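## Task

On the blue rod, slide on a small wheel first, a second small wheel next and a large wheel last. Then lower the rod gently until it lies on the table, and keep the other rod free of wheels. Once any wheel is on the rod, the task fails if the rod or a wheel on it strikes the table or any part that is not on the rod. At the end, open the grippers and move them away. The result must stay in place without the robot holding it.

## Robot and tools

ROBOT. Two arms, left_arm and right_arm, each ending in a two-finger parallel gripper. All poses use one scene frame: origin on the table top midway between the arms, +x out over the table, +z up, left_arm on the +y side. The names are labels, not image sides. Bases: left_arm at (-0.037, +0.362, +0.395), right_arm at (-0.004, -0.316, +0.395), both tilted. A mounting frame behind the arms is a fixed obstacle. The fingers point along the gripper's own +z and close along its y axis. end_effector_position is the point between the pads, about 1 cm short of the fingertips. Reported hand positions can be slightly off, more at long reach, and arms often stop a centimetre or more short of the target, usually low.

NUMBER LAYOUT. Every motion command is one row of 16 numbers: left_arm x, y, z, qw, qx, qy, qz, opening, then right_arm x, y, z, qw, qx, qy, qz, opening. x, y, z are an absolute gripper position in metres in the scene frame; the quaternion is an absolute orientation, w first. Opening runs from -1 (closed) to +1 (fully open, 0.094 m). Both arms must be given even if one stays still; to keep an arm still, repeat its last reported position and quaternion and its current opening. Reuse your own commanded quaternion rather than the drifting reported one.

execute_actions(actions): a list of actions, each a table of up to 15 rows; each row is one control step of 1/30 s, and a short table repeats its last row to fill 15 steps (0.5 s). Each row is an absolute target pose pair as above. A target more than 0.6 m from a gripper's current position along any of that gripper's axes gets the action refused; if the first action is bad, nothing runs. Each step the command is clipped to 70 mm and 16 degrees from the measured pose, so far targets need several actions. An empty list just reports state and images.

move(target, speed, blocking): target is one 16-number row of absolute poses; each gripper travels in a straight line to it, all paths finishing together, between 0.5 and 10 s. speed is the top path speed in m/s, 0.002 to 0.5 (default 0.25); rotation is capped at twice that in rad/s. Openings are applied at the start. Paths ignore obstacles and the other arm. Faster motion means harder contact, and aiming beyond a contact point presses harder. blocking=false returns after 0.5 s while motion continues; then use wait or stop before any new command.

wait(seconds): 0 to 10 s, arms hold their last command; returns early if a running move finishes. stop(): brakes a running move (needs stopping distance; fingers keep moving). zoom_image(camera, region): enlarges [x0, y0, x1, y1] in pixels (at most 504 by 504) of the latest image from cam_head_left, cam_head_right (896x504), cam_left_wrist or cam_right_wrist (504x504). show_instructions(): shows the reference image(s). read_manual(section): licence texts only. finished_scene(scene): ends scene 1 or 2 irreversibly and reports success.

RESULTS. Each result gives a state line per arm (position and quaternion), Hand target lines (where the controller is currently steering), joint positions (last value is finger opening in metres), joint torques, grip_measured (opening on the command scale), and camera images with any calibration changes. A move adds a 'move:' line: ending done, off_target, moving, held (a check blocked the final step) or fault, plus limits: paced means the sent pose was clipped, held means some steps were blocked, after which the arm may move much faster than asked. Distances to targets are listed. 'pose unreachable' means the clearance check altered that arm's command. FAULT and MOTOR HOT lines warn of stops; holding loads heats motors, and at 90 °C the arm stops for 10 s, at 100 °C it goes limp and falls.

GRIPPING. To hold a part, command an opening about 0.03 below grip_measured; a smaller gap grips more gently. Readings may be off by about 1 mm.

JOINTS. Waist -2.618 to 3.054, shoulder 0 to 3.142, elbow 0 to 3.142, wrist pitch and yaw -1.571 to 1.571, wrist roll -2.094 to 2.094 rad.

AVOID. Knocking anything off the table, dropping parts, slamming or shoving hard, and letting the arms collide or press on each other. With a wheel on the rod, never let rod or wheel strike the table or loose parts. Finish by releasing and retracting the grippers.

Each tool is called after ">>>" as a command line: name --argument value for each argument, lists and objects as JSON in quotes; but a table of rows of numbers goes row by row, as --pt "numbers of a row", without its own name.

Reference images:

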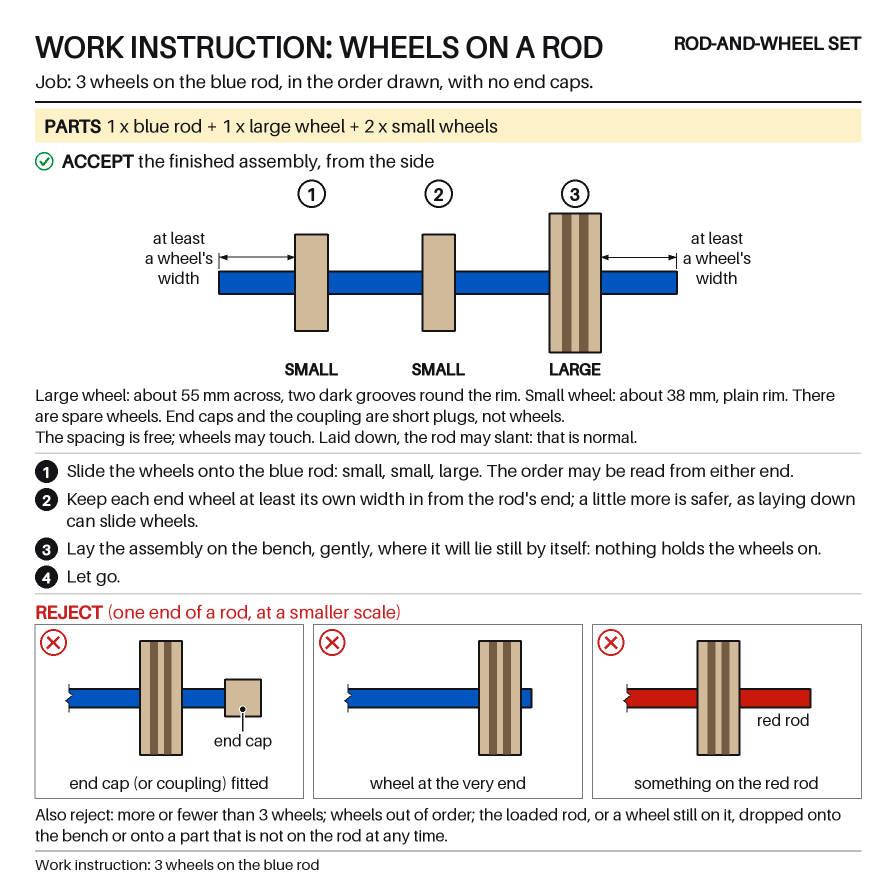

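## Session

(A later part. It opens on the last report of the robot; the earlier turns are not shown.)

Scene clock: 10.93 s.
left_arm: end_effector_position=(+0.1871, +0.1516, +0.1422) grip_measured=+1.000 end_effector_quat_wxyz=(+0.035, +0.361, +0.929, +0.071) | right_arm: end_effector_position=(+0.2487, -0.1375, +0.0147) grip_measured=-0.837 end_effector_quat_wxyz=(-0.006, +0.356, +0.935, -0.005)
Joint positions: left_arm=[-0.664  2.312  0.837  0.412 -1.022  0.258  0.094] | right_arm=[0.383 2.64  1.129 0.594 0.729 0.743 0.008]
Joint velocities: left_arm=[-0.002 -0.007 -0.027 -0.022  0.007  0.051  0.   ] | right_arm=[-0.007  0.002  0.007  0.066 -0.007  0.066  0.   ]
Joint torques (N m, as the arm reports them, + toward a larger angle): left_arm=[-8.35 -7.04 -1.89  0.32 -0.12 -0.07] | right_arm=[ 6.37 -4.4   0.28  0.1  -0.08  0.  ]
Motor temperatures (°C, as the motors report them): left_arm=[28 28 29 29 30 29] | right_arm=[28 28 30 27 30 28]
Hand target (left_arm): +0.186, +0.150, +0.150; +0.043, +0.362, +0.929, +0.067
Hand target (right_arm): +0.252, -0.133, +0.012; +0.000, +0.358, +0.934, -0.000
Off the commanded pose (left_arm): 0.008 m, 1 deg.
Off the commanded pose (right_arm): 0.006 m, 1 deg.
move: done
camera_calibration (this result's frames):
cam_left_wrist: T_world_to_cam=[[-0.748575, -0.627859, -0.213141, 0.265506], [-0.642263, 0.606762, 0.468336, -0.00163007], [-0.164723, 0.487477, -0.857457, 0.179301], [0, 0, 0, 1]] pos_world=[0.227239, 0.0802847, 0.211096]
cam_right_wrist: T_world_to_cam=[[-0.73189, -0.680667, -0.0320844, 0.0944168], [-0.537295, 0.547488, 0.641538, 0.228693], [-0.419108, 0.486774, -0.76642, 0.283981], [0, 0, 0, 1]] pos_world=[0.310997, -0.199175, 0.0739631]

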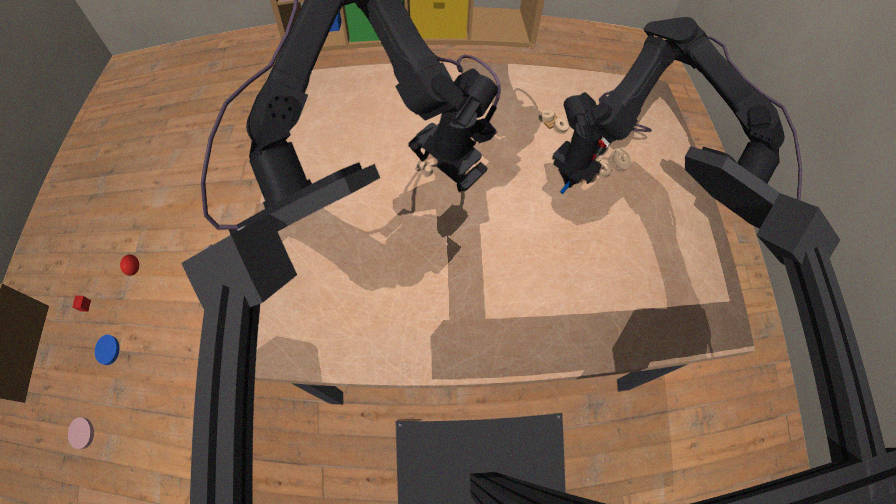

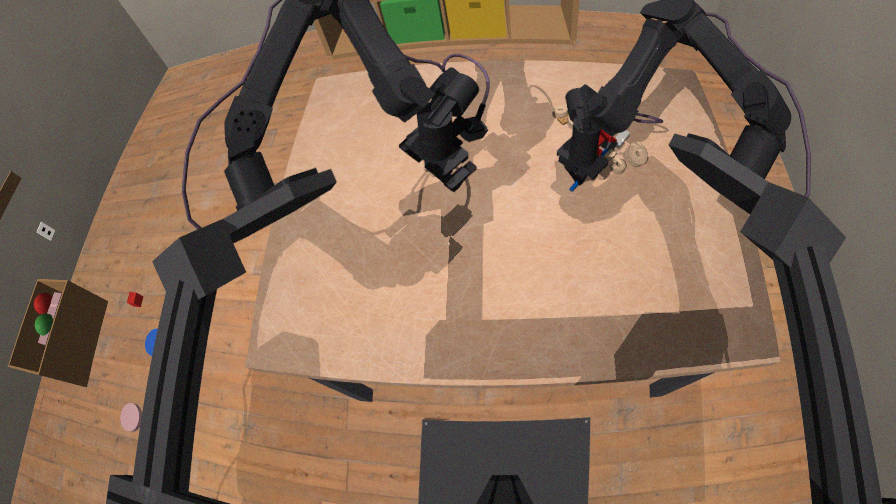

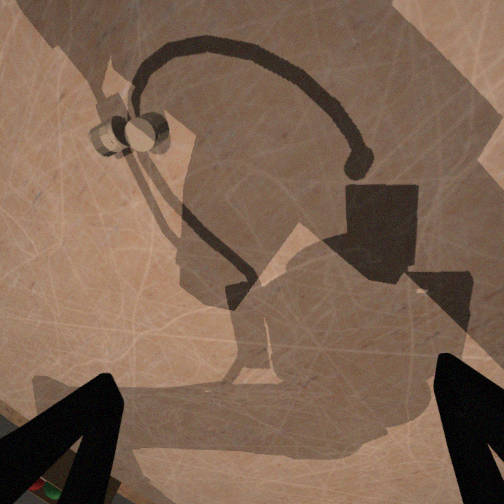

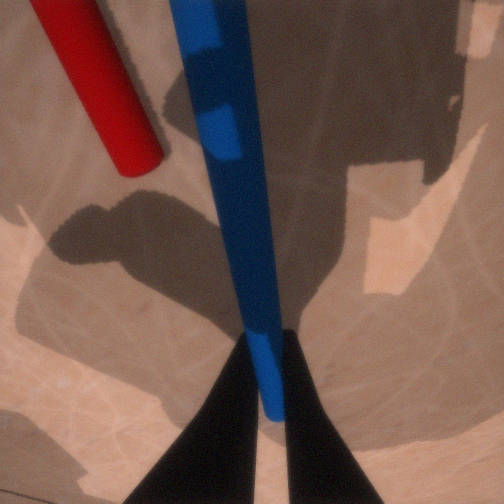

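>>> move --target '[0.15,0.25,0.15,0,0.358,0.934,0,1, 0.2,-0.06,0.08,0,0.358,0.934,0,-0.9]' --speed 0.25

>>> move --target '[0.15,0.25,0.15,0,0.358,0.934,0,1, 0.15,0.02,0.014,0,0.358,0.934,0,-0.9]' --speed 0.15

>>> move --target '[0.15,0.25,0.15,0,0.358,0.934,0,1, 0.15,0.02,0.014,0,0.358,0.934,0,0]' --speed 0.15

>>> move --target '[0.15,0.03,0.09,0,0.358,0.934,0,-0.2, 0.3,-0.2,0.2,0,0.358,0.934,0,0.3]' --speed 0.25

Scene clock: 12.43 s.
left_arm: end_effector_position=(+0.1558, +0.2493, +0.1458) grip_measured=+1.000 end_effector_quat_wxyz=(-0.001, +0.354, +0.935, +0.007) | right_arm: end_effector_position=(+0.2015, -0.0633, +0.0793) grip_measured=-0.837 end_effector_quat_wxyz=(-0.001, +0.361, +0.932, +0.007)
Joint positions: left_arm=[-0.424  2.025  0.418  0.679 -0.762  0.473  0.094] | right_arm=[0.667 2.711 1.112 0.462 0.862 1.082 0.008]
Joint velocities: left_arm=[ 0.002 -0.002  0.012 -0.007  0.022  0.007  0.   ] | right_arm=[ 0.002 -0.012  0.012 -0.022 -0.022  0.066  0.001]
Joint torques (N m, as the arm reports them, + toward a larger angle): left_arm=[-4.12 -5.57 -3.34  0.27  0.1   0.05] | right_arm=[ 7.56 -4.49  0.77 -0.23  0.17  0.06]
Motor temperatures (°C, as the motors report them): left_arm=[28 28 29 29 30 29] | right_arm=[28 28 30 27 30 28]
Hand target (left_arm): +0.151, +0.251, +0.148; -0.001, +0.358, +0.934, +0.000
Hand target (right_arm): +0.200, -0.063, +0.080; +0.002, +0.357, +0.934, -0.000
Off the commanded pose (left_arm): 0.007 m, 1 deg.
Off the commanded pose (right_arm): 0.004 m, 1 deg.
move: done
camera_calibration (this result's frames):
cam_left_wrist: T_world_to_cam=[[-0.753573, -0.653866, -0.0677236, 0.290259], [-0.599142, 0.640786, 0.480023, -0.0996324], [-0.270475, 0.402309, -0.874638, 0.169877], [0, 0, 0, 1]] pos_world=[0.204985, 0.185291, 0.216064]
cam_right_wrist: T_world_to_cam=[[-0.739436, -0.670727, -0.0579627, 0.116632], [-0.54207, 0.542111, 0.642087, 0.121848], [-0.399243, 0.506202, -0.764438, 0.274592], [0, 0, 0, 1]] pos_world=[0.261921, -0.126826, 0.138431]

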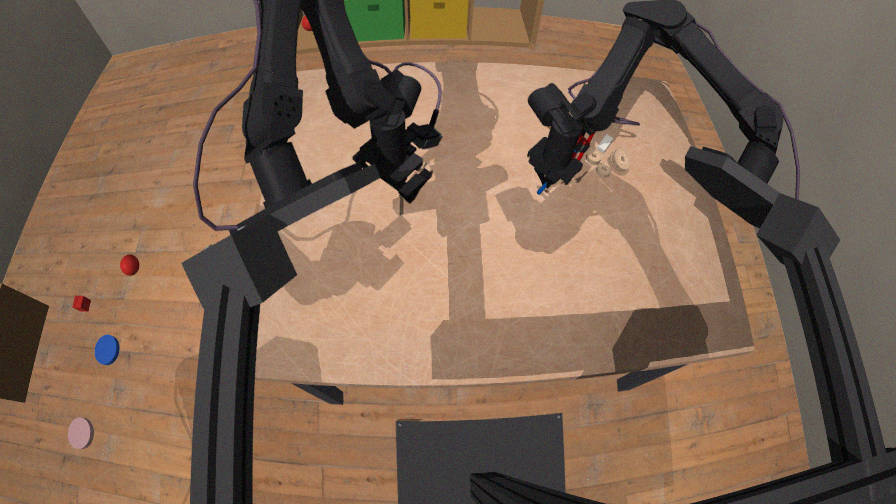

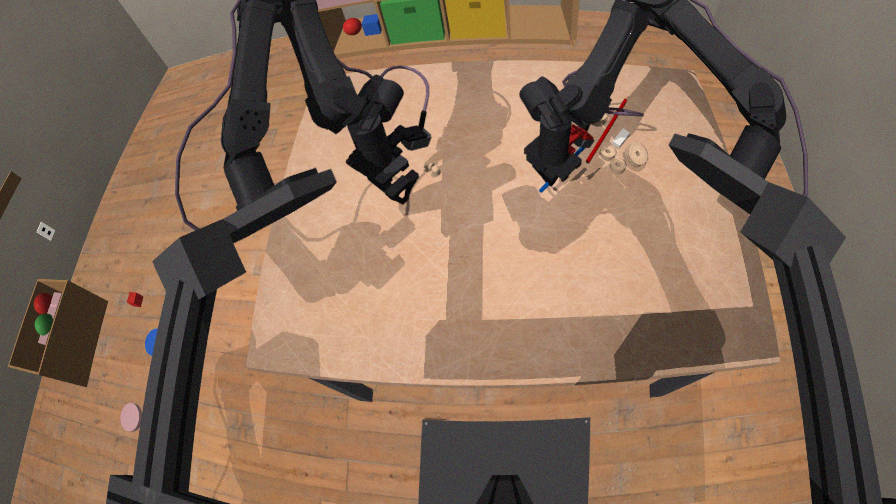

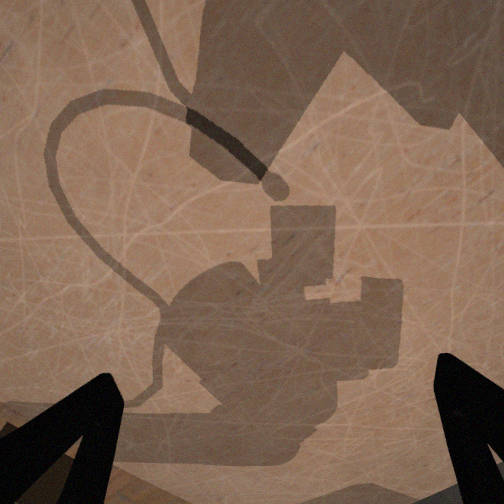

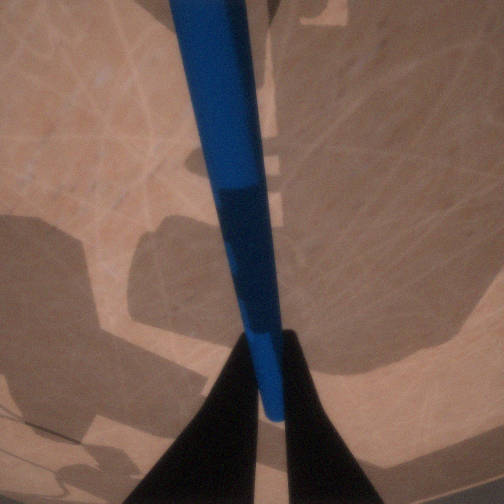

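Scene clock: 13.60 s.
left_arm: end_effector_position=(+0.1570, +0.2490, +0.1458) grip_measured=+1.000 end_effector_quat_wxyz=(+0.001, +0.353, +0.936, +0.007) | right_arm: end_effector_position=(+0.1567, +0.0144, +0.0142) grip_measured=-0.837 end_effector_quat_wxyz=(-0.003, +0.366, +0.930, +0.006)
Joint positions: left_arm=[-0.424  2.025  0.418  0.685 -0.762  0.473  0.094] | right_arm=[0.685 3.129 1.568 0.397 0.867 1.124 0.008]
Joint velocities: left_arm=[-0.007 -0.012 -0.002 -0.037  0.007 -0.022  0.   ] | right_arm=[ 0.007 -0.012  0.017  0.037 -0.081  0.007 -0.001]
Joint torques (N m, as the arm reports them, + toward a larger angle): left_arm=[-4.71 -5.48 -3.79  0.25  0.06  0.01] | right_arm=[ 8.41 -3.98  1.54 -0.33 -0.05  0.08]
Motor temperatures (°C, as the motors report them): left_arm=[28 28 29 29 30 29] | right_arm=[29 28 30 27 30 28]
Hand target (left_arm): +0.150, +0.250, +0.150; -0.000, +0.358, +0.934, +0.000
Hand target (right_arm): +0.150, +0.019, +0.015; -0.008, +0.358, +0.934, +0.006
Off the commanded pose (left_arm): 0.008 m, 1 deg.
Off the commanded pose (right_arm): 0.009 m, 1 deg.
joint sent to its limit (right arm) — the command would take joint 2 (shoulder) past its upper limit, so that joint was sent only as far as its limit.
move: done
camera_calibration (this result's frames):
cam_left_wrist: T_world_to_cam=[[-0.750555, -0.657063, -0.0702572, 0.291642], [-0.603871, 0.638822, 0.476704, -0.0970177], [-0.268342, 0.400218, -0.876252, 0.170739], [0, 0, 0, 1]] pos_world=[0.206124, 0.185272, 0.216349]
cam_right_wrist: T_world_to_cam=[[-0.746868, -0.66278, -0.0539522, 0.132839], [-0.532543, 0.547568, 0.645421, 0.0956077], [-0.39823, 0.510776, -0.761919, 0.167317], [0, 0, 0, 1]] pos_world=[0.216759, -0.0497703, 0.0729421]

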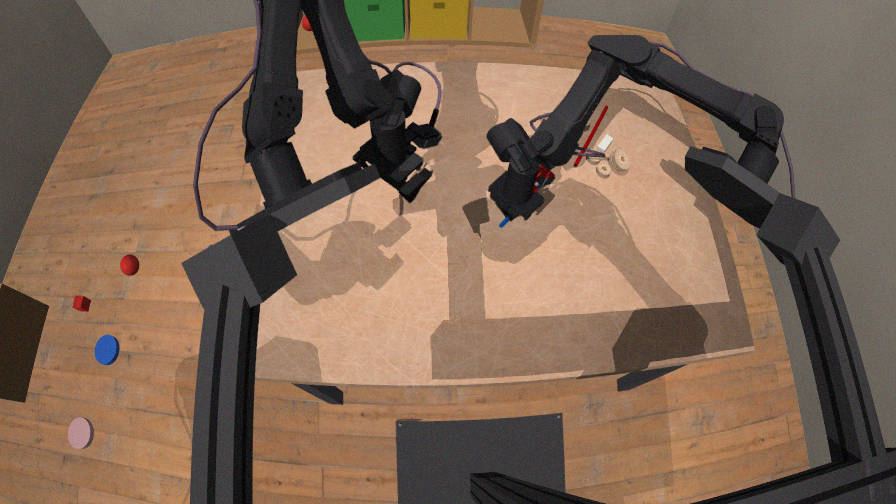

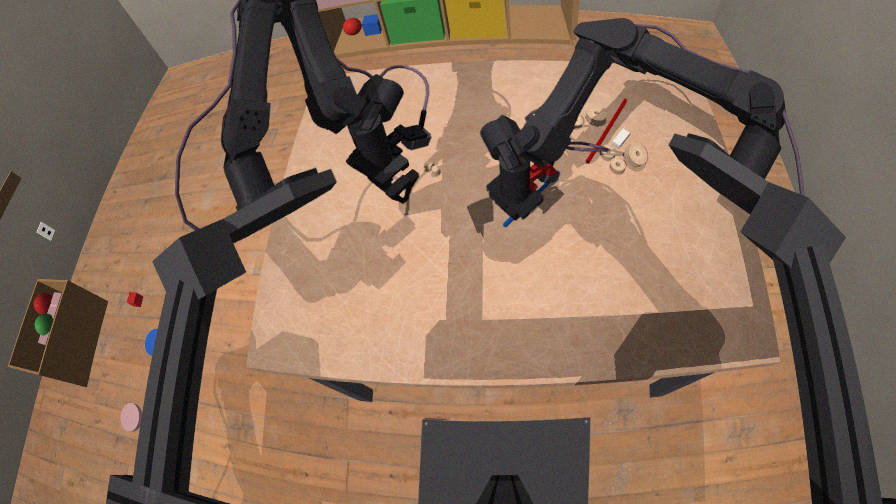

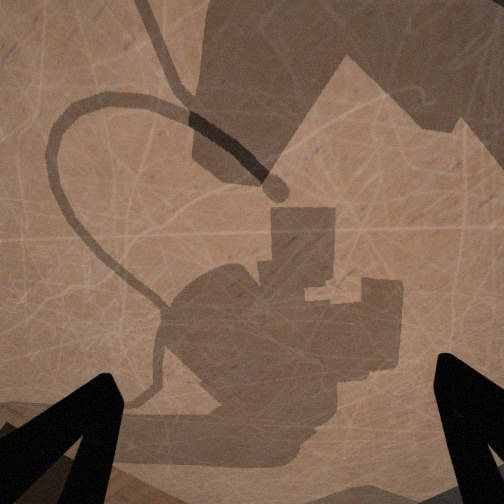

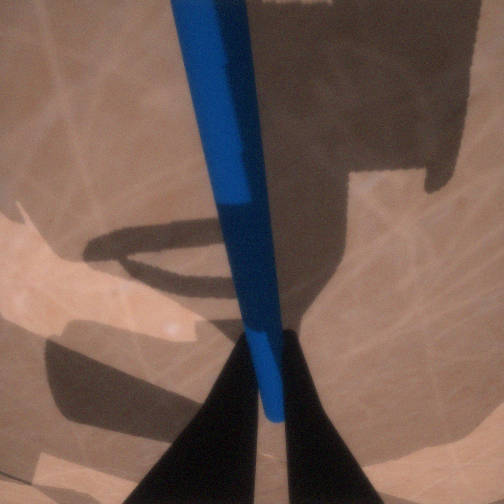

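Scene clock: 14.30 s.
left_arm: end_effector_position=(+0.1570, +0.2490, +0.1458) grip_measured=+1.000 end_effector_quat_wxyz=(+0.001, +0.352, +0.936, +0.007) | right_arm: end_effector_position=(+0.1564, +0.0144, +0.0143) grip_measured=-0.002 end_effector_quat_wxyz=(-0.004, +0.366, +0.931, +0.006)
Joint positions: left_arm=[-0.424  2.025  0.418  0.685 -0.762  0.473  0.094] | right_arm=[0.686 3.129 1.568 0.395 0.867 1.124 0.047]
Joint velocities: left_arm=[ 0.022 -0.012 -0.007 -0.066  0.007 -0.007  0.   ] | right_arm=[-0.007 -0.002 -0.017  0.037  0.066 -0.022  0.001]
Joint torques (N m, as the arm reports them, + toward a larger angle): left_arm=[-4.68 -5.48 -3.82  0.3   0.05  0.01] | right_arm=[ 8.5  -3.9   1.5  -0.34 -0.07  0.03]
Motor temperatures (°C, as the motors report them): left_arm=[28 28 29 29 30 29] | right_arm=[29 28 30 27 30 28]
Hand target (left_arm): +0.150, +0.250, +0.150; -0.000, +0.358, +0.934, +0.000
Hand target (right_arm): +0.150, +0.019, +0.015; -0.008, +0.358, +0.934, +0.006
Off the commanded pose (left_arm): 0.008 m, 1 deg.
Off the commanded pose (right_arm): 0.008 m, 1 deg.
joint sent to its limit (right arm) — the command would take joint 2 (shoulder) past its upper limit, so that joint was sent only as far as its limit.
move: done
camera_calibration (this result's frames):
cam_left_wrist: T_world_to_cam=[[-0.750365, -0.657262, -0.070415, 0.291728], [-0.604166, 0.638699, 0.476496, -0.0968539], [-0.268209, 0.400088, -0.876352, 0.170792], [0, 0, 0, 1]] pos_world=[0.206195, 0.185271, 0.216367]
cam_right_wrist: T_world_to_cam=[[-0.746301, -0.663486, -0.0531076, 0.132507], [-0.532443, 0.547208, 0.645808, 0.0953473], [-0.399424, 0.510244, -0.761651, 0.167462], [0, 0, 0, 1]] pos_world=[0.216545, -0.049705, 0.0730087]

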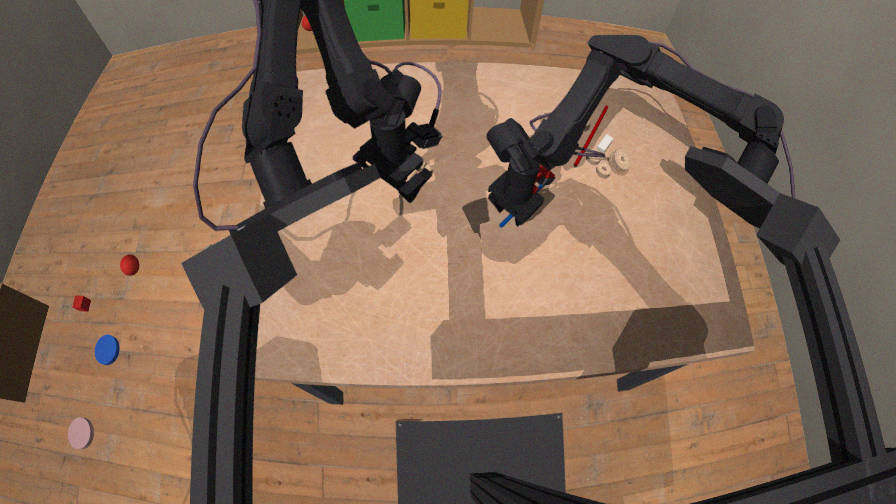

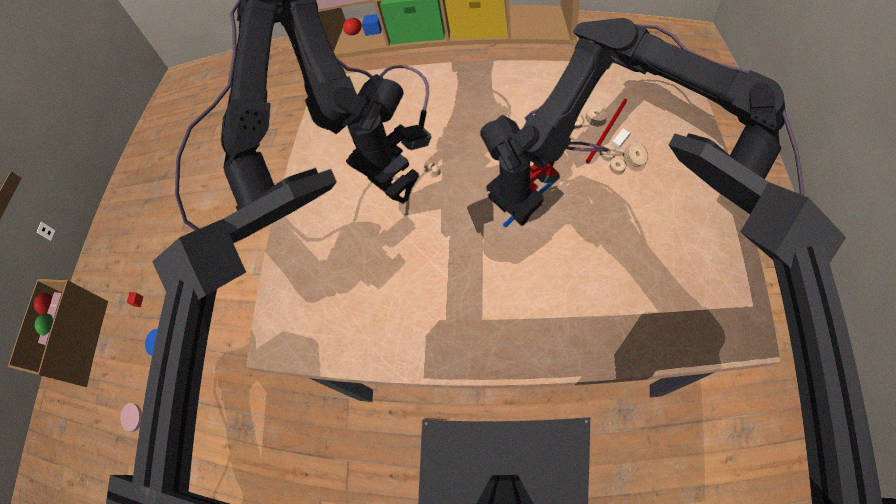

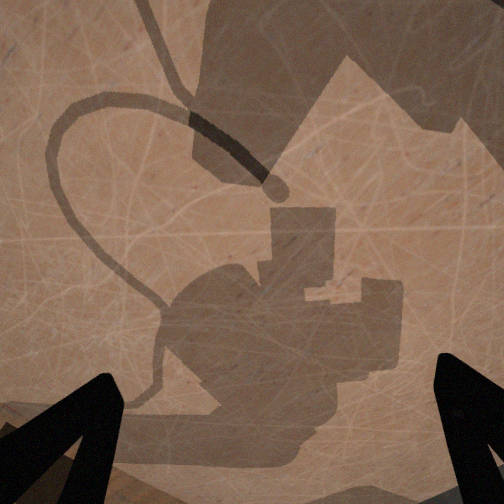

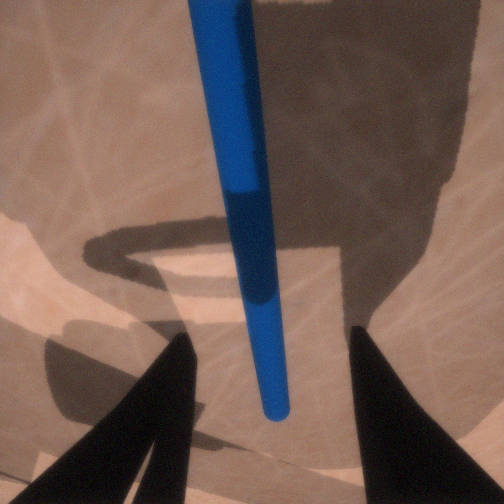

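Scene clock: 16.33 s.
left_arm: end_effector_position=(+0.1467, +0.0390, +0.0879) grip_measured=-0.197 end_effector_quat_wxyz=(-0.006, +0.356, +0.934, +0.003) | right_arm: end_effector_position=(+0.3066, -0.1980, +0.1972) grip_measured=+0.298 end_effector_quat_wxyz=(+0.006, +0.367, +0.930, +0.003)
Joint positions: left_arm=[-0.712  2.709  1.331  0.159 -0.892  0.093  0.038] | right_arm=[ 0.626  1.899  0.831 -0.018  0.857  1.03   0.061]
Joint velocities: left_arm=[ 0.002 -0.002  0.012 -0.037 -0.081  0.022  0.001] | right_arm=[-0.002 -0.007 -0.012 -0.007 -0.037  0.022 -0.   ]
Joint torques (N m, as the arm reports them, + toward a larger angle): left_arm=[-10.17  -5.75   2.11   0.    -0.06  -0.08] | right_arm=[ 5.64 -5.41  1.44 -0.23  0.02  0.  ]
Motor temperatures (°C, as the motors report them): left_arm=[28 28 29 29 30 29] | right_arm=[29 28 30 27 30 28]
Hand target (left_arm): +0.147, +0.030, +0.093; +0.002, +0.358, +0.934, +0.000
Hand target (right_arm): +0.301, -0.198, +0.198; -0.000, +0.358, +0.934, -0.000
Off the commanded pose (left_arm): 0.010 m, 1 deg.
Off the commanded pose (right_arm): 0.007 m, 1 deg.
move: done
camera_calibration (this result's frames):
cam_left_wrist: T_world_to_cam=[[-0.756276, -0.651864, -0.0558555, 0.141275], [-0.591682, 0.645017, 0.483596, 0.0559238], [-0.279211, 0.398781, -0.873507, 0.202725], [0, 0, 0, 1]] pos_world=[0.196536, -0.0248224, 0.157929]
cam_right_wrist: T_world_to_cam=[[-0.74656, -0.662861, -0.0571331, 0.114342], [-0.541713, 0.555761, 0.630616, 0.181036], [-0.386258, 0.501742, -0.773989, 0.471889], [0, 0, 0, 1]] pos_world=[0.365703, -0.261586, 0.257605]

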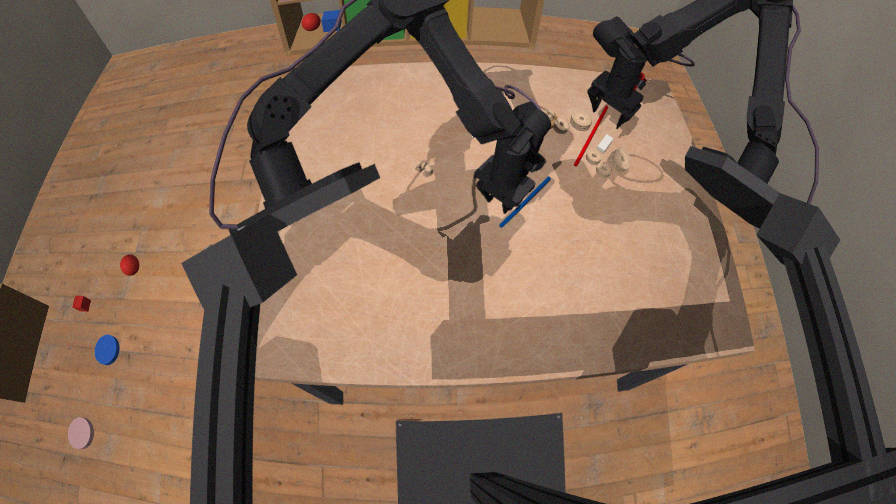

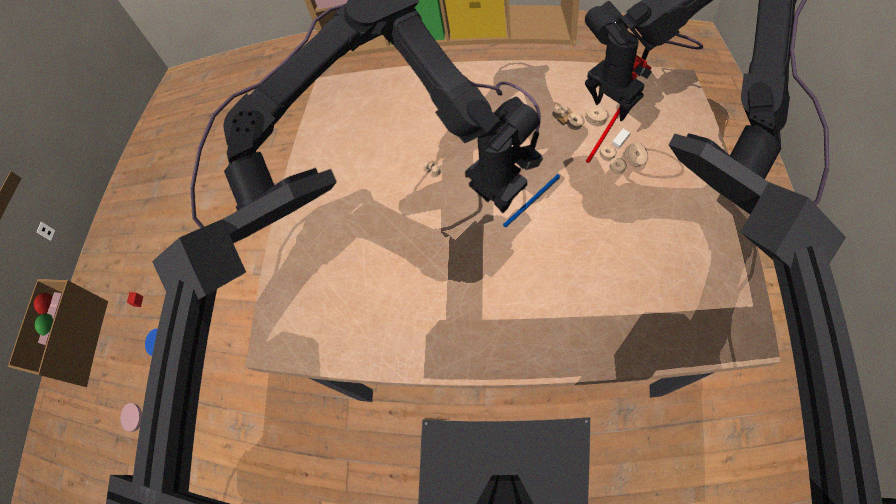

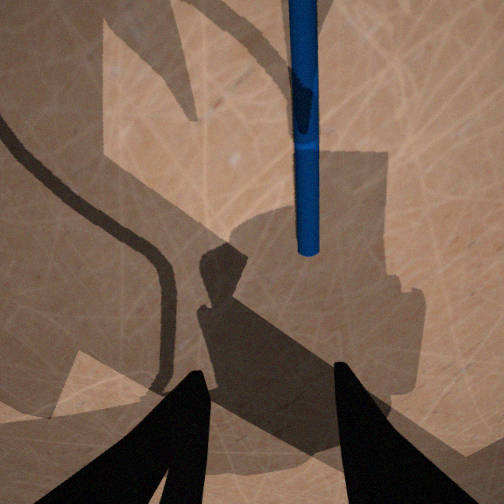

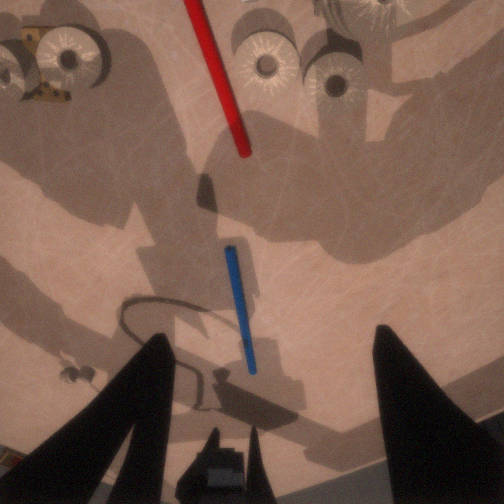

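>>> move --target '[0.154,0.001,0.012,0,0.358,0.934,0,-0.2, 0.3,-0.2,0.2,0,0.358,0.934,0,0.3]' --speed 0.12

>>> move --target '[0.154,0.001,0.012,0,0.358,0.934,0,-0.9, 0.3,-0.2,0.2,0,0.358,0.934,0,0.3]' --speed 0.12

Scene clock: 17.67 s.
left_arm: end_effector_position=(+0.1551, +0.0087, +0.0148) grip_measured=-0.197 end_effector_quat_wxyz=(-0.005, +0.358, +0.934, +0.007) | right_arm: end_effector_position=(+0.3055, -0.1983, +0.1972) grip_measured=+0.298 end_effector_quat_wxyz=(+0.004, +0.365, +0.931, +0.002)
Joint positions: left_arm=[-0.612  2.961  1.677  0.174 -0.862  0.238  0.038] | right_arm=[ 0.626  1.899  0.831 -0.024  0.857  1.03   0.061]
Joint velocities: left_arm=[-0.002 -0.007  0.012  0.051 -0.007  0.007 -0.001] | right_arm=[ 0.007 -0.007 -0.002  0.051 -0.066 -0.022 -0.002]
Joint torques (N m, as the arm reports them, + toward a larger angle): left_arm=[-9.37 -4.93  2.55  0.22  0.08  0.06] | right_arm=[ 5.43 -6.06  0.71 -0.27  0.03  0.03]
Motor temperatures (°C, as the motors report them): left_arm=[29 28 29 29 30 29] | right_arm=[29 28 30 27 30 28]
Hand target (left_arm): +0.153, +0.001, +0.013; -0.001, +0.358, +0.934, -0.000
Hand target (right_arm): +0.300, -0.200, +0.200; +0.000, +0.358, +0.934, +0.000
Off the commanded pose (left_arm): 0.008 m, 1 deg.
Off the commanded pose (right_arm): 0.006 m, 1 deg.
move: done
camera_calibration (this result's frames):
cam_left_wrist: T_world_to_cam=[[-0.758835, -0.648066, -0.0646599, 0.124284], [-0.590999, 0.643477, 0.486474, 0.115595], [-0.27366, 0.407367, -0.871299, 0.15222], [0, 0, 0, 1]] pos_world=[0.204284, -0.0558482, 0.0844319]
cam_right_wrist: T_world_to_cam=[[-0.743891, -0.666138, -0.0537308, 0.11124], [-0.541839, 0.554109, 0.63196, 0.180097], [-0.3912, 0.499223, -0.773136, 0.472474], [0, 0, 0, 1]] pos_world=[0.365166, -0.261562, 0.25745]

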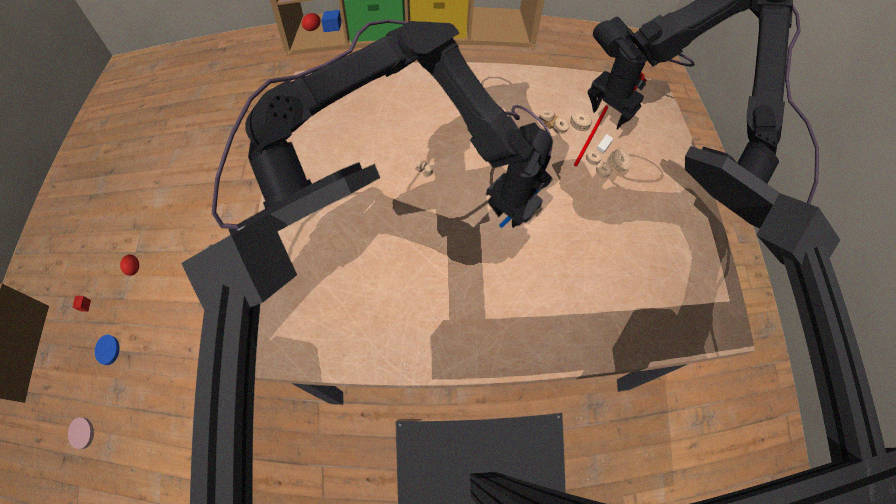

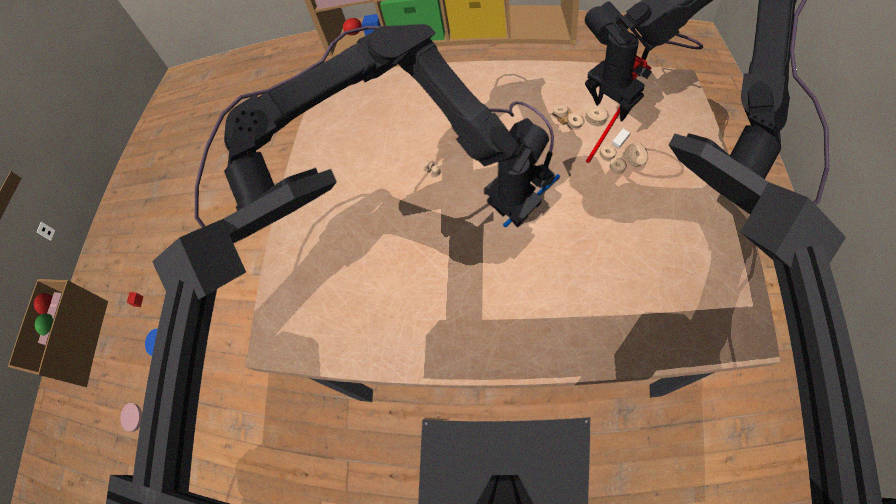

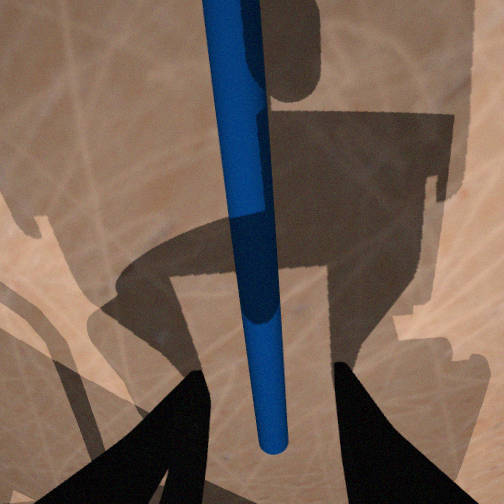

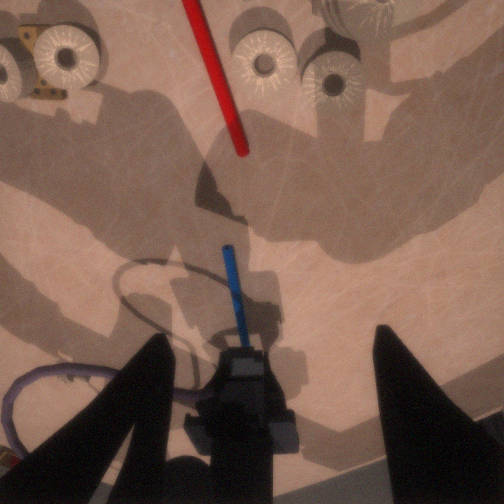

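Scene clock: 18.37 s.
left_arm: end_effector_position=(+0.1549, +0.0084, +0.0146) grip_measured=-0.837 end_effector_quat_wxyz=(-0.005, +0.359, +0.933, +0.006) | right_arm: end_effector_position=(+0.3055, -0.1983, +0.1972) grip_measured=+0.298 end_effector_quat_wxyz=(+0.004, +0.365, +0.931, +0.002)
Joint positions: left_arm=[-0.612  2.961  1.677  0.174 -0.859  0.241  0.008] | right_arm=[ 0.626  1.899  0.831 -0.024  0.857  1.03   0.061]
Joint velocities: left_arm=[ 0.017 -0.002  0.007  0.022 -0.066  0.022  0.   ] | right_arm=[ 0.007 -0.007 -0.002 -0.007 -0.051 -0.007 -0.001]
Joint torques (N m, as the arm reports them, + toward a larger angle): left_arm=[-9.28 -4.95  2.39  0.23  0.05  0.03] | right_arm=[ 5.65 -6.12  0.58 -0.26  0.06  0.07]
Motor temperatures (°C, as the motors report them): left_arm=[29 28 29 29 30 29] | right_arm=[29 28 30 27 30 28]
Hand target (left_arm): +0.154, +0.001, +0.012; -0.000, +0.358, +0.934, -0.000
Hand target (right_arm): +0.300, -0.200, +0.200; +0.000, +0.358, +0.934, +0.000
Off the commanded pose (left_arm): 0.008 m, 1 deg.
Off the commanded pose (right_arm): 0.006 m, 1 deg.
move: done
camera_calibration (this result's frames):
cam_left_wrist: T_world_to_cam=[[-0.76029, -0.64659, -0.062297, 0.12415], [-0.589031, 0.645806, 0.485776, 0.115459], [-0.273866, 0.406025, -0.871861, 0.152245], [0, 0, 0, 1]] pos_world=[0.204094, -0.056105, 0.0843831]
cam_right_wrist: T_world_to_cam=[[-0.743891, -0.666138, -0.0537308, 0.11124], [-0.541839, 0.554109, 0.63196, 0.180097], [-0.3912, 0.499223, -0.773136, 0.472474], [0, 0, 0, 1]] pos_world=[0.365166, -0.261562, 0.25745]

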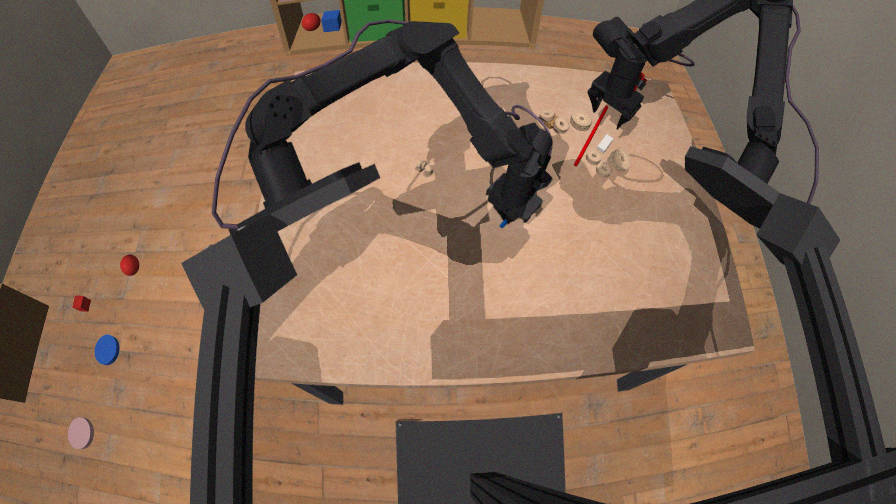

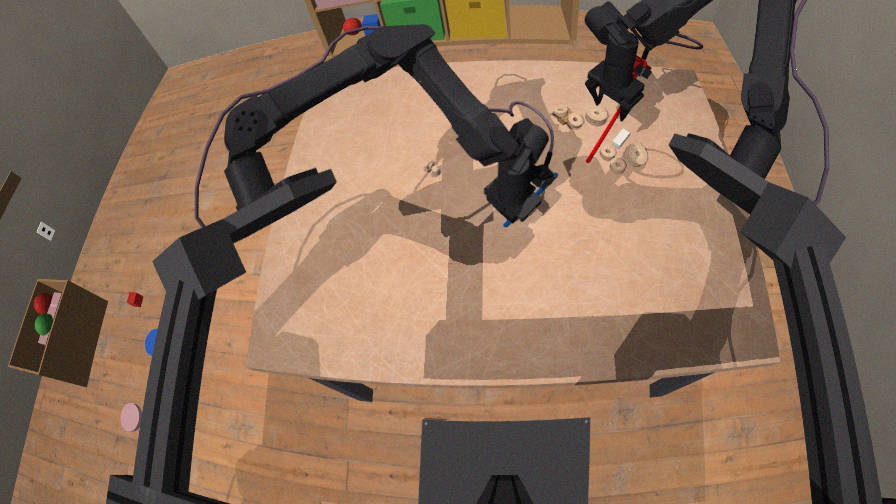

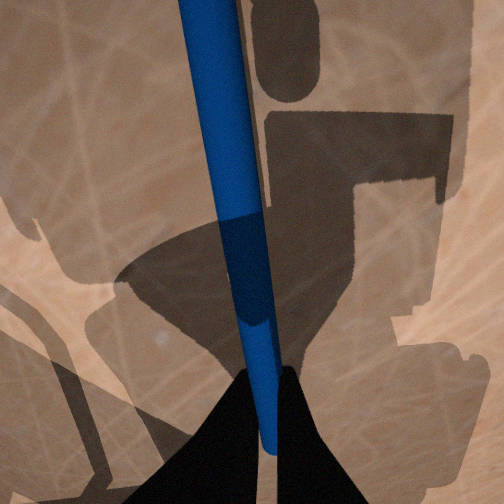

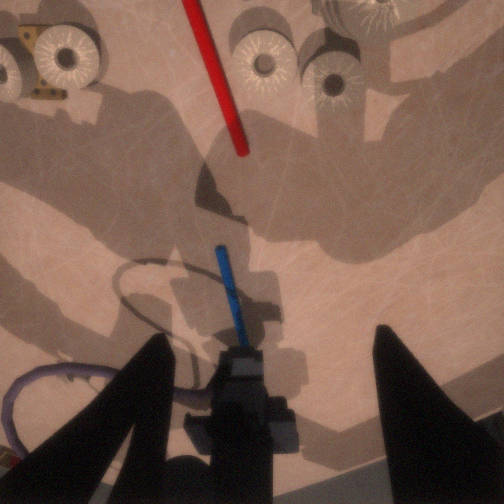

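>>> move --target '[0.17,0.03,0.12,0,0.358,0.934,0,-0.9, 0.3,-0.2,0.2,0,0.358,0.934,0,0.3]' --speed 0.2

>>> move --target '[0.2,0.0,0.08,0.660,0.253,0.660,-0.254,-0.9, 0.3,-0.2,0.2,0,0.358,0.934,0,0.3]' --speed 0.3

Scene clock: 19.80 s.
left_arm: end_effector_position=(+0.1778, +0.0290, +0.1136) grip_measured=-0.837 end_effector_quat_wxyz=(+0.002, +0.347, +0.938, -0.000) | right_arm: end_effector_position=(+0.3055, -0.1983, +0.1972) grip_measured=+0.298 end_effector_quat_wxyz=(+0.004, +0.365, +0.931, +0.002)
Joint positions: left_arm=[-0.745  2.632  1.378  0.023 -0.902  0.046  0.008] | right_arm=[ 0.626  1.899  0.831 -0.024  0.857  1.03   0.061]
Joint velocities: left_arm=[ 0.007  0.022 -0.002 -0.037  0.022 -0.037  0.001] | right_arm=[ 0.002  0.007  0.007 -0.007  0.022  0.051  0.   ]
Joint torques (N m, as the arm reports them, + toward a larger angle): left_arm=[-10.27  -7.6   -0.84   0.03  -0.05  -0.08] | right_arm=[ 5.6  -6.29  0.53 -0.28 -0.02  0.09]
Motor temperatures (°C, as the motors report them): left_arm=[29 28 29 29 30 29] | right_arm=[29 28 30 27 30 28]
Hand target (left_arm): +0.171, +0.030, +0.120; +0.001, +0.358, +0.934, +0.000
Hand target (right_arm): +0.300, -0.200, +0.200; +0.000, +0.358, +0.934, +0.000
Off the commanded pose (left_arm): 0.010 m, 1 deg.
Off the commanded pose (right_arm): 0.006 m, 1 deg.
move: done
camera_calibration (this result's frames):
cam_left_wrist: T_world_to_cam=[[-0.743565, -0.666145, -0.0579809, 0.158093], [-0.609446, 0.639486, 0.46865, 0.073269], [-0.27511, 0.383808, -0.881479, 0.238414], [0, 0, 0, 1]] pos_world=[0.227796, -0.0330471, 0.184986]
cam_right_wrist: T_world_to_cam=[[-0.743891, -0.666138, -0.0537308, 0.11124], [-0.541839, 0.554109, 0.63196, 0.180097], [-0.3912, 0.499223, -0.773136, 0.472474], [0, 0, 0, 1]] pos_world=[0.365166, -0.261562, 0.25745]

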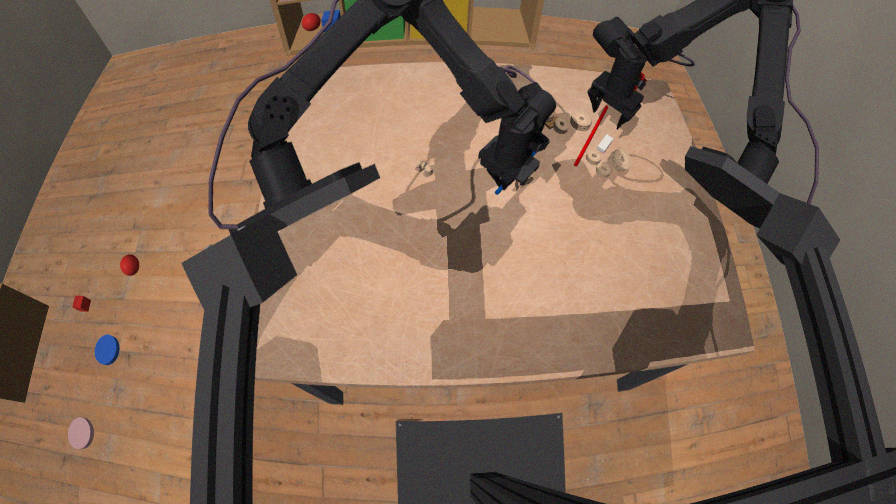

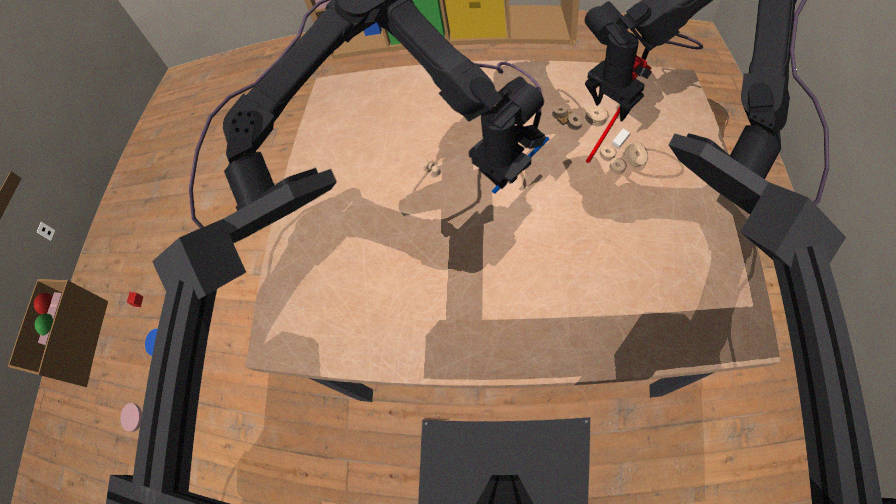

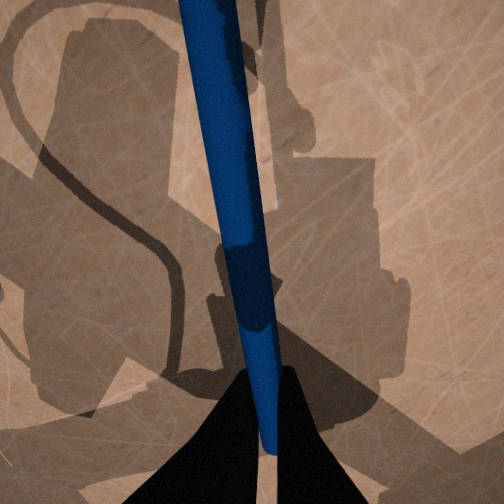

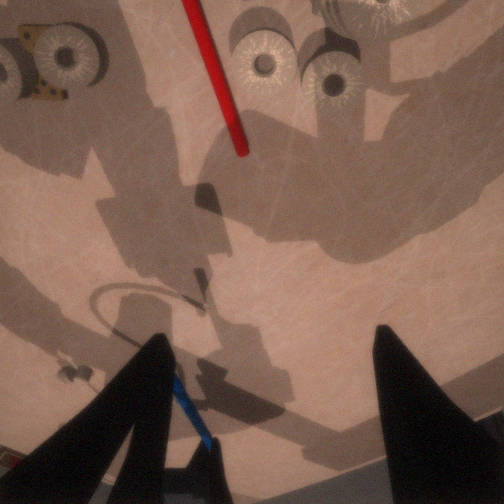

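Scene clock: 24.30 s.
left_arm: end_effector_position=(+0.2028, +0.0035, +0.0743) grip_measured=-0.837 end_effector_quat_wxyz=(+0.531, +0.390, +0.656, -0.368) | right_arm: end_effector_position=(+0.3055, -0.1983, +0.1972) grip_measured=+0.298 end_effector_quat_wxyz=(+0.004, +0.365, +0.931, +0.002)
Joint positions: left_arm=[-0.188  3.066  1.32   1.558  0.7    1.008  0.008] | right_arm=[ 0.626  1.899  0.831 -0.024  0.857  1.03   0.061]
Joint velocities: left_arm=[-0.002 -0.012  0.002  0.022  0.081 -0.007  0.001] | right_arm=[-0.002  0.007  0.007 -0.066 -0.081 -0.081 -0.   ]
Joint torques (N m, as the arm reports them, + toward a larger angle): left_arm=[-6.44 -2.58 -0.71  1.14  0.66  0.05] | right_arm=[ 5.52 -6.18  0.49 -0.24 -0.06  0.04]
Motor temperatures (°C, as the motors report them): left_arm=[29 28 29 29 30 29] | right_arm=[29 29 30 27 30 28]
Hand target (left_arm): +0.199, -0.001, +0.079; +0.541, +0.392, +0.642, -0.376
Hand target (right_arm): +0.300, -0.200, +0.200; +0.000, +0.358, +0.934, +0.000
Off the commanded pose (left_arm): 0.007 m, 25 deg; orientation clipped at the last step of the last action.
Off the commanded pose (right_arm): 0.006 m, 1 deg.
joint sent to its limit (left arm) — the command would take joint 4 (wrist pitch) past its upper limit, so that joint was sent only as far as its limit.
move: off_target (left_arm); limits=paced
camera_calibration (this result's frames):
cam_left_wrist: T_world_to_cam=[[-0.888017, -0.454566, -0.0692496, 0.186803], [-0.22895, 0.567728, -0.790738, 0.139939], [0.398757, -0.686334, -0.608225, 0.0671839], [0, 0, 0, 1]] pos_world=[0.171133, 0.0515773, 0.164454]
cam_right_wrist: T_world_to_cam=[[-0.743891, -0.666138, -0.0537308, 0.11124], [-0.541839, 0.554109, 0.63196, 0.180097], [-0.3912, 0.499223, -0.773136, 0.472474], [0, 0, 0, 1]] pos_world=[0.365166, -0.261562, 0.25745]

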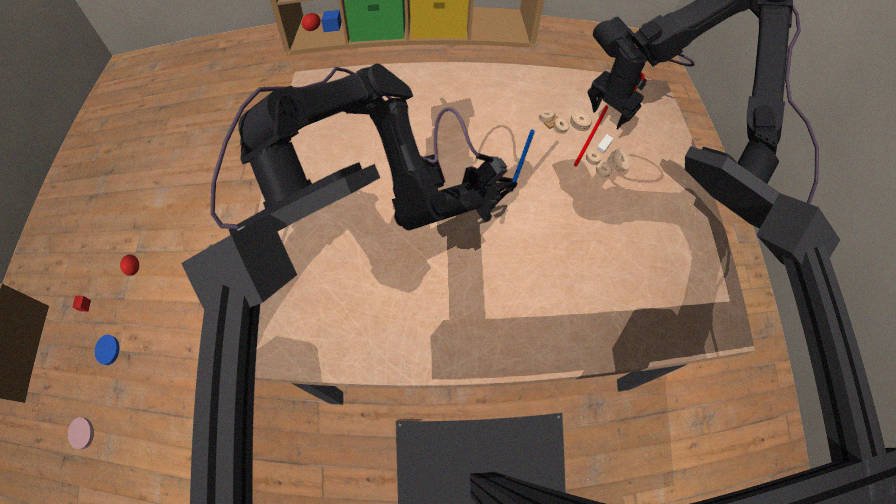

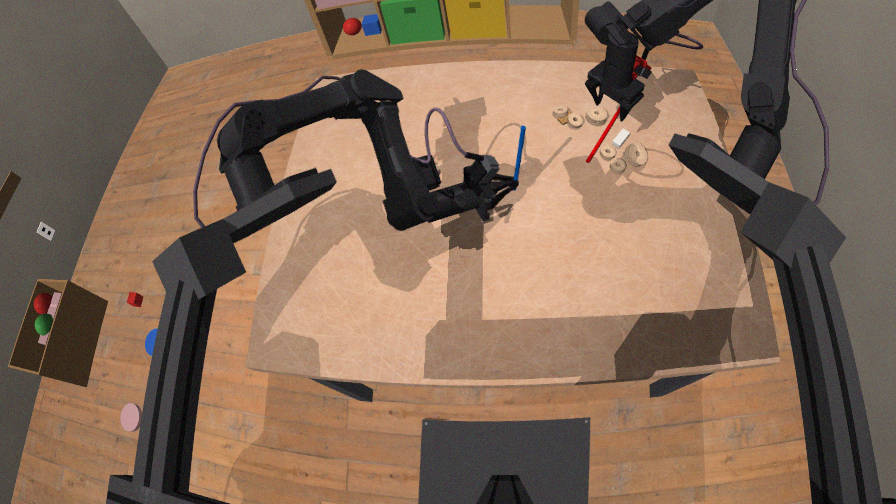

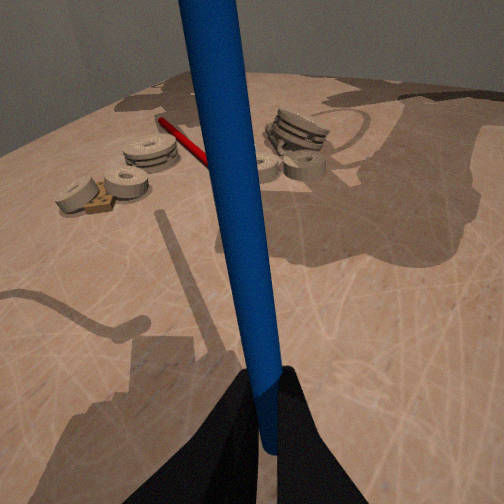

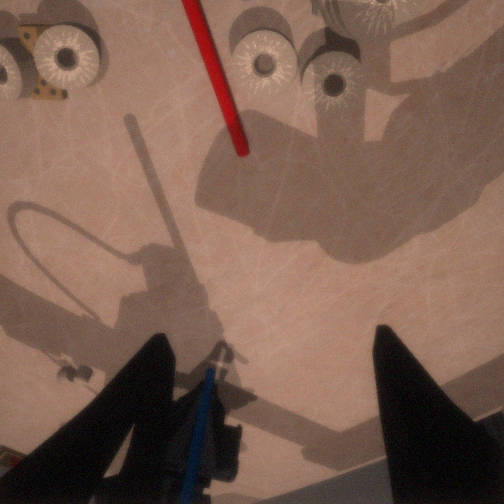

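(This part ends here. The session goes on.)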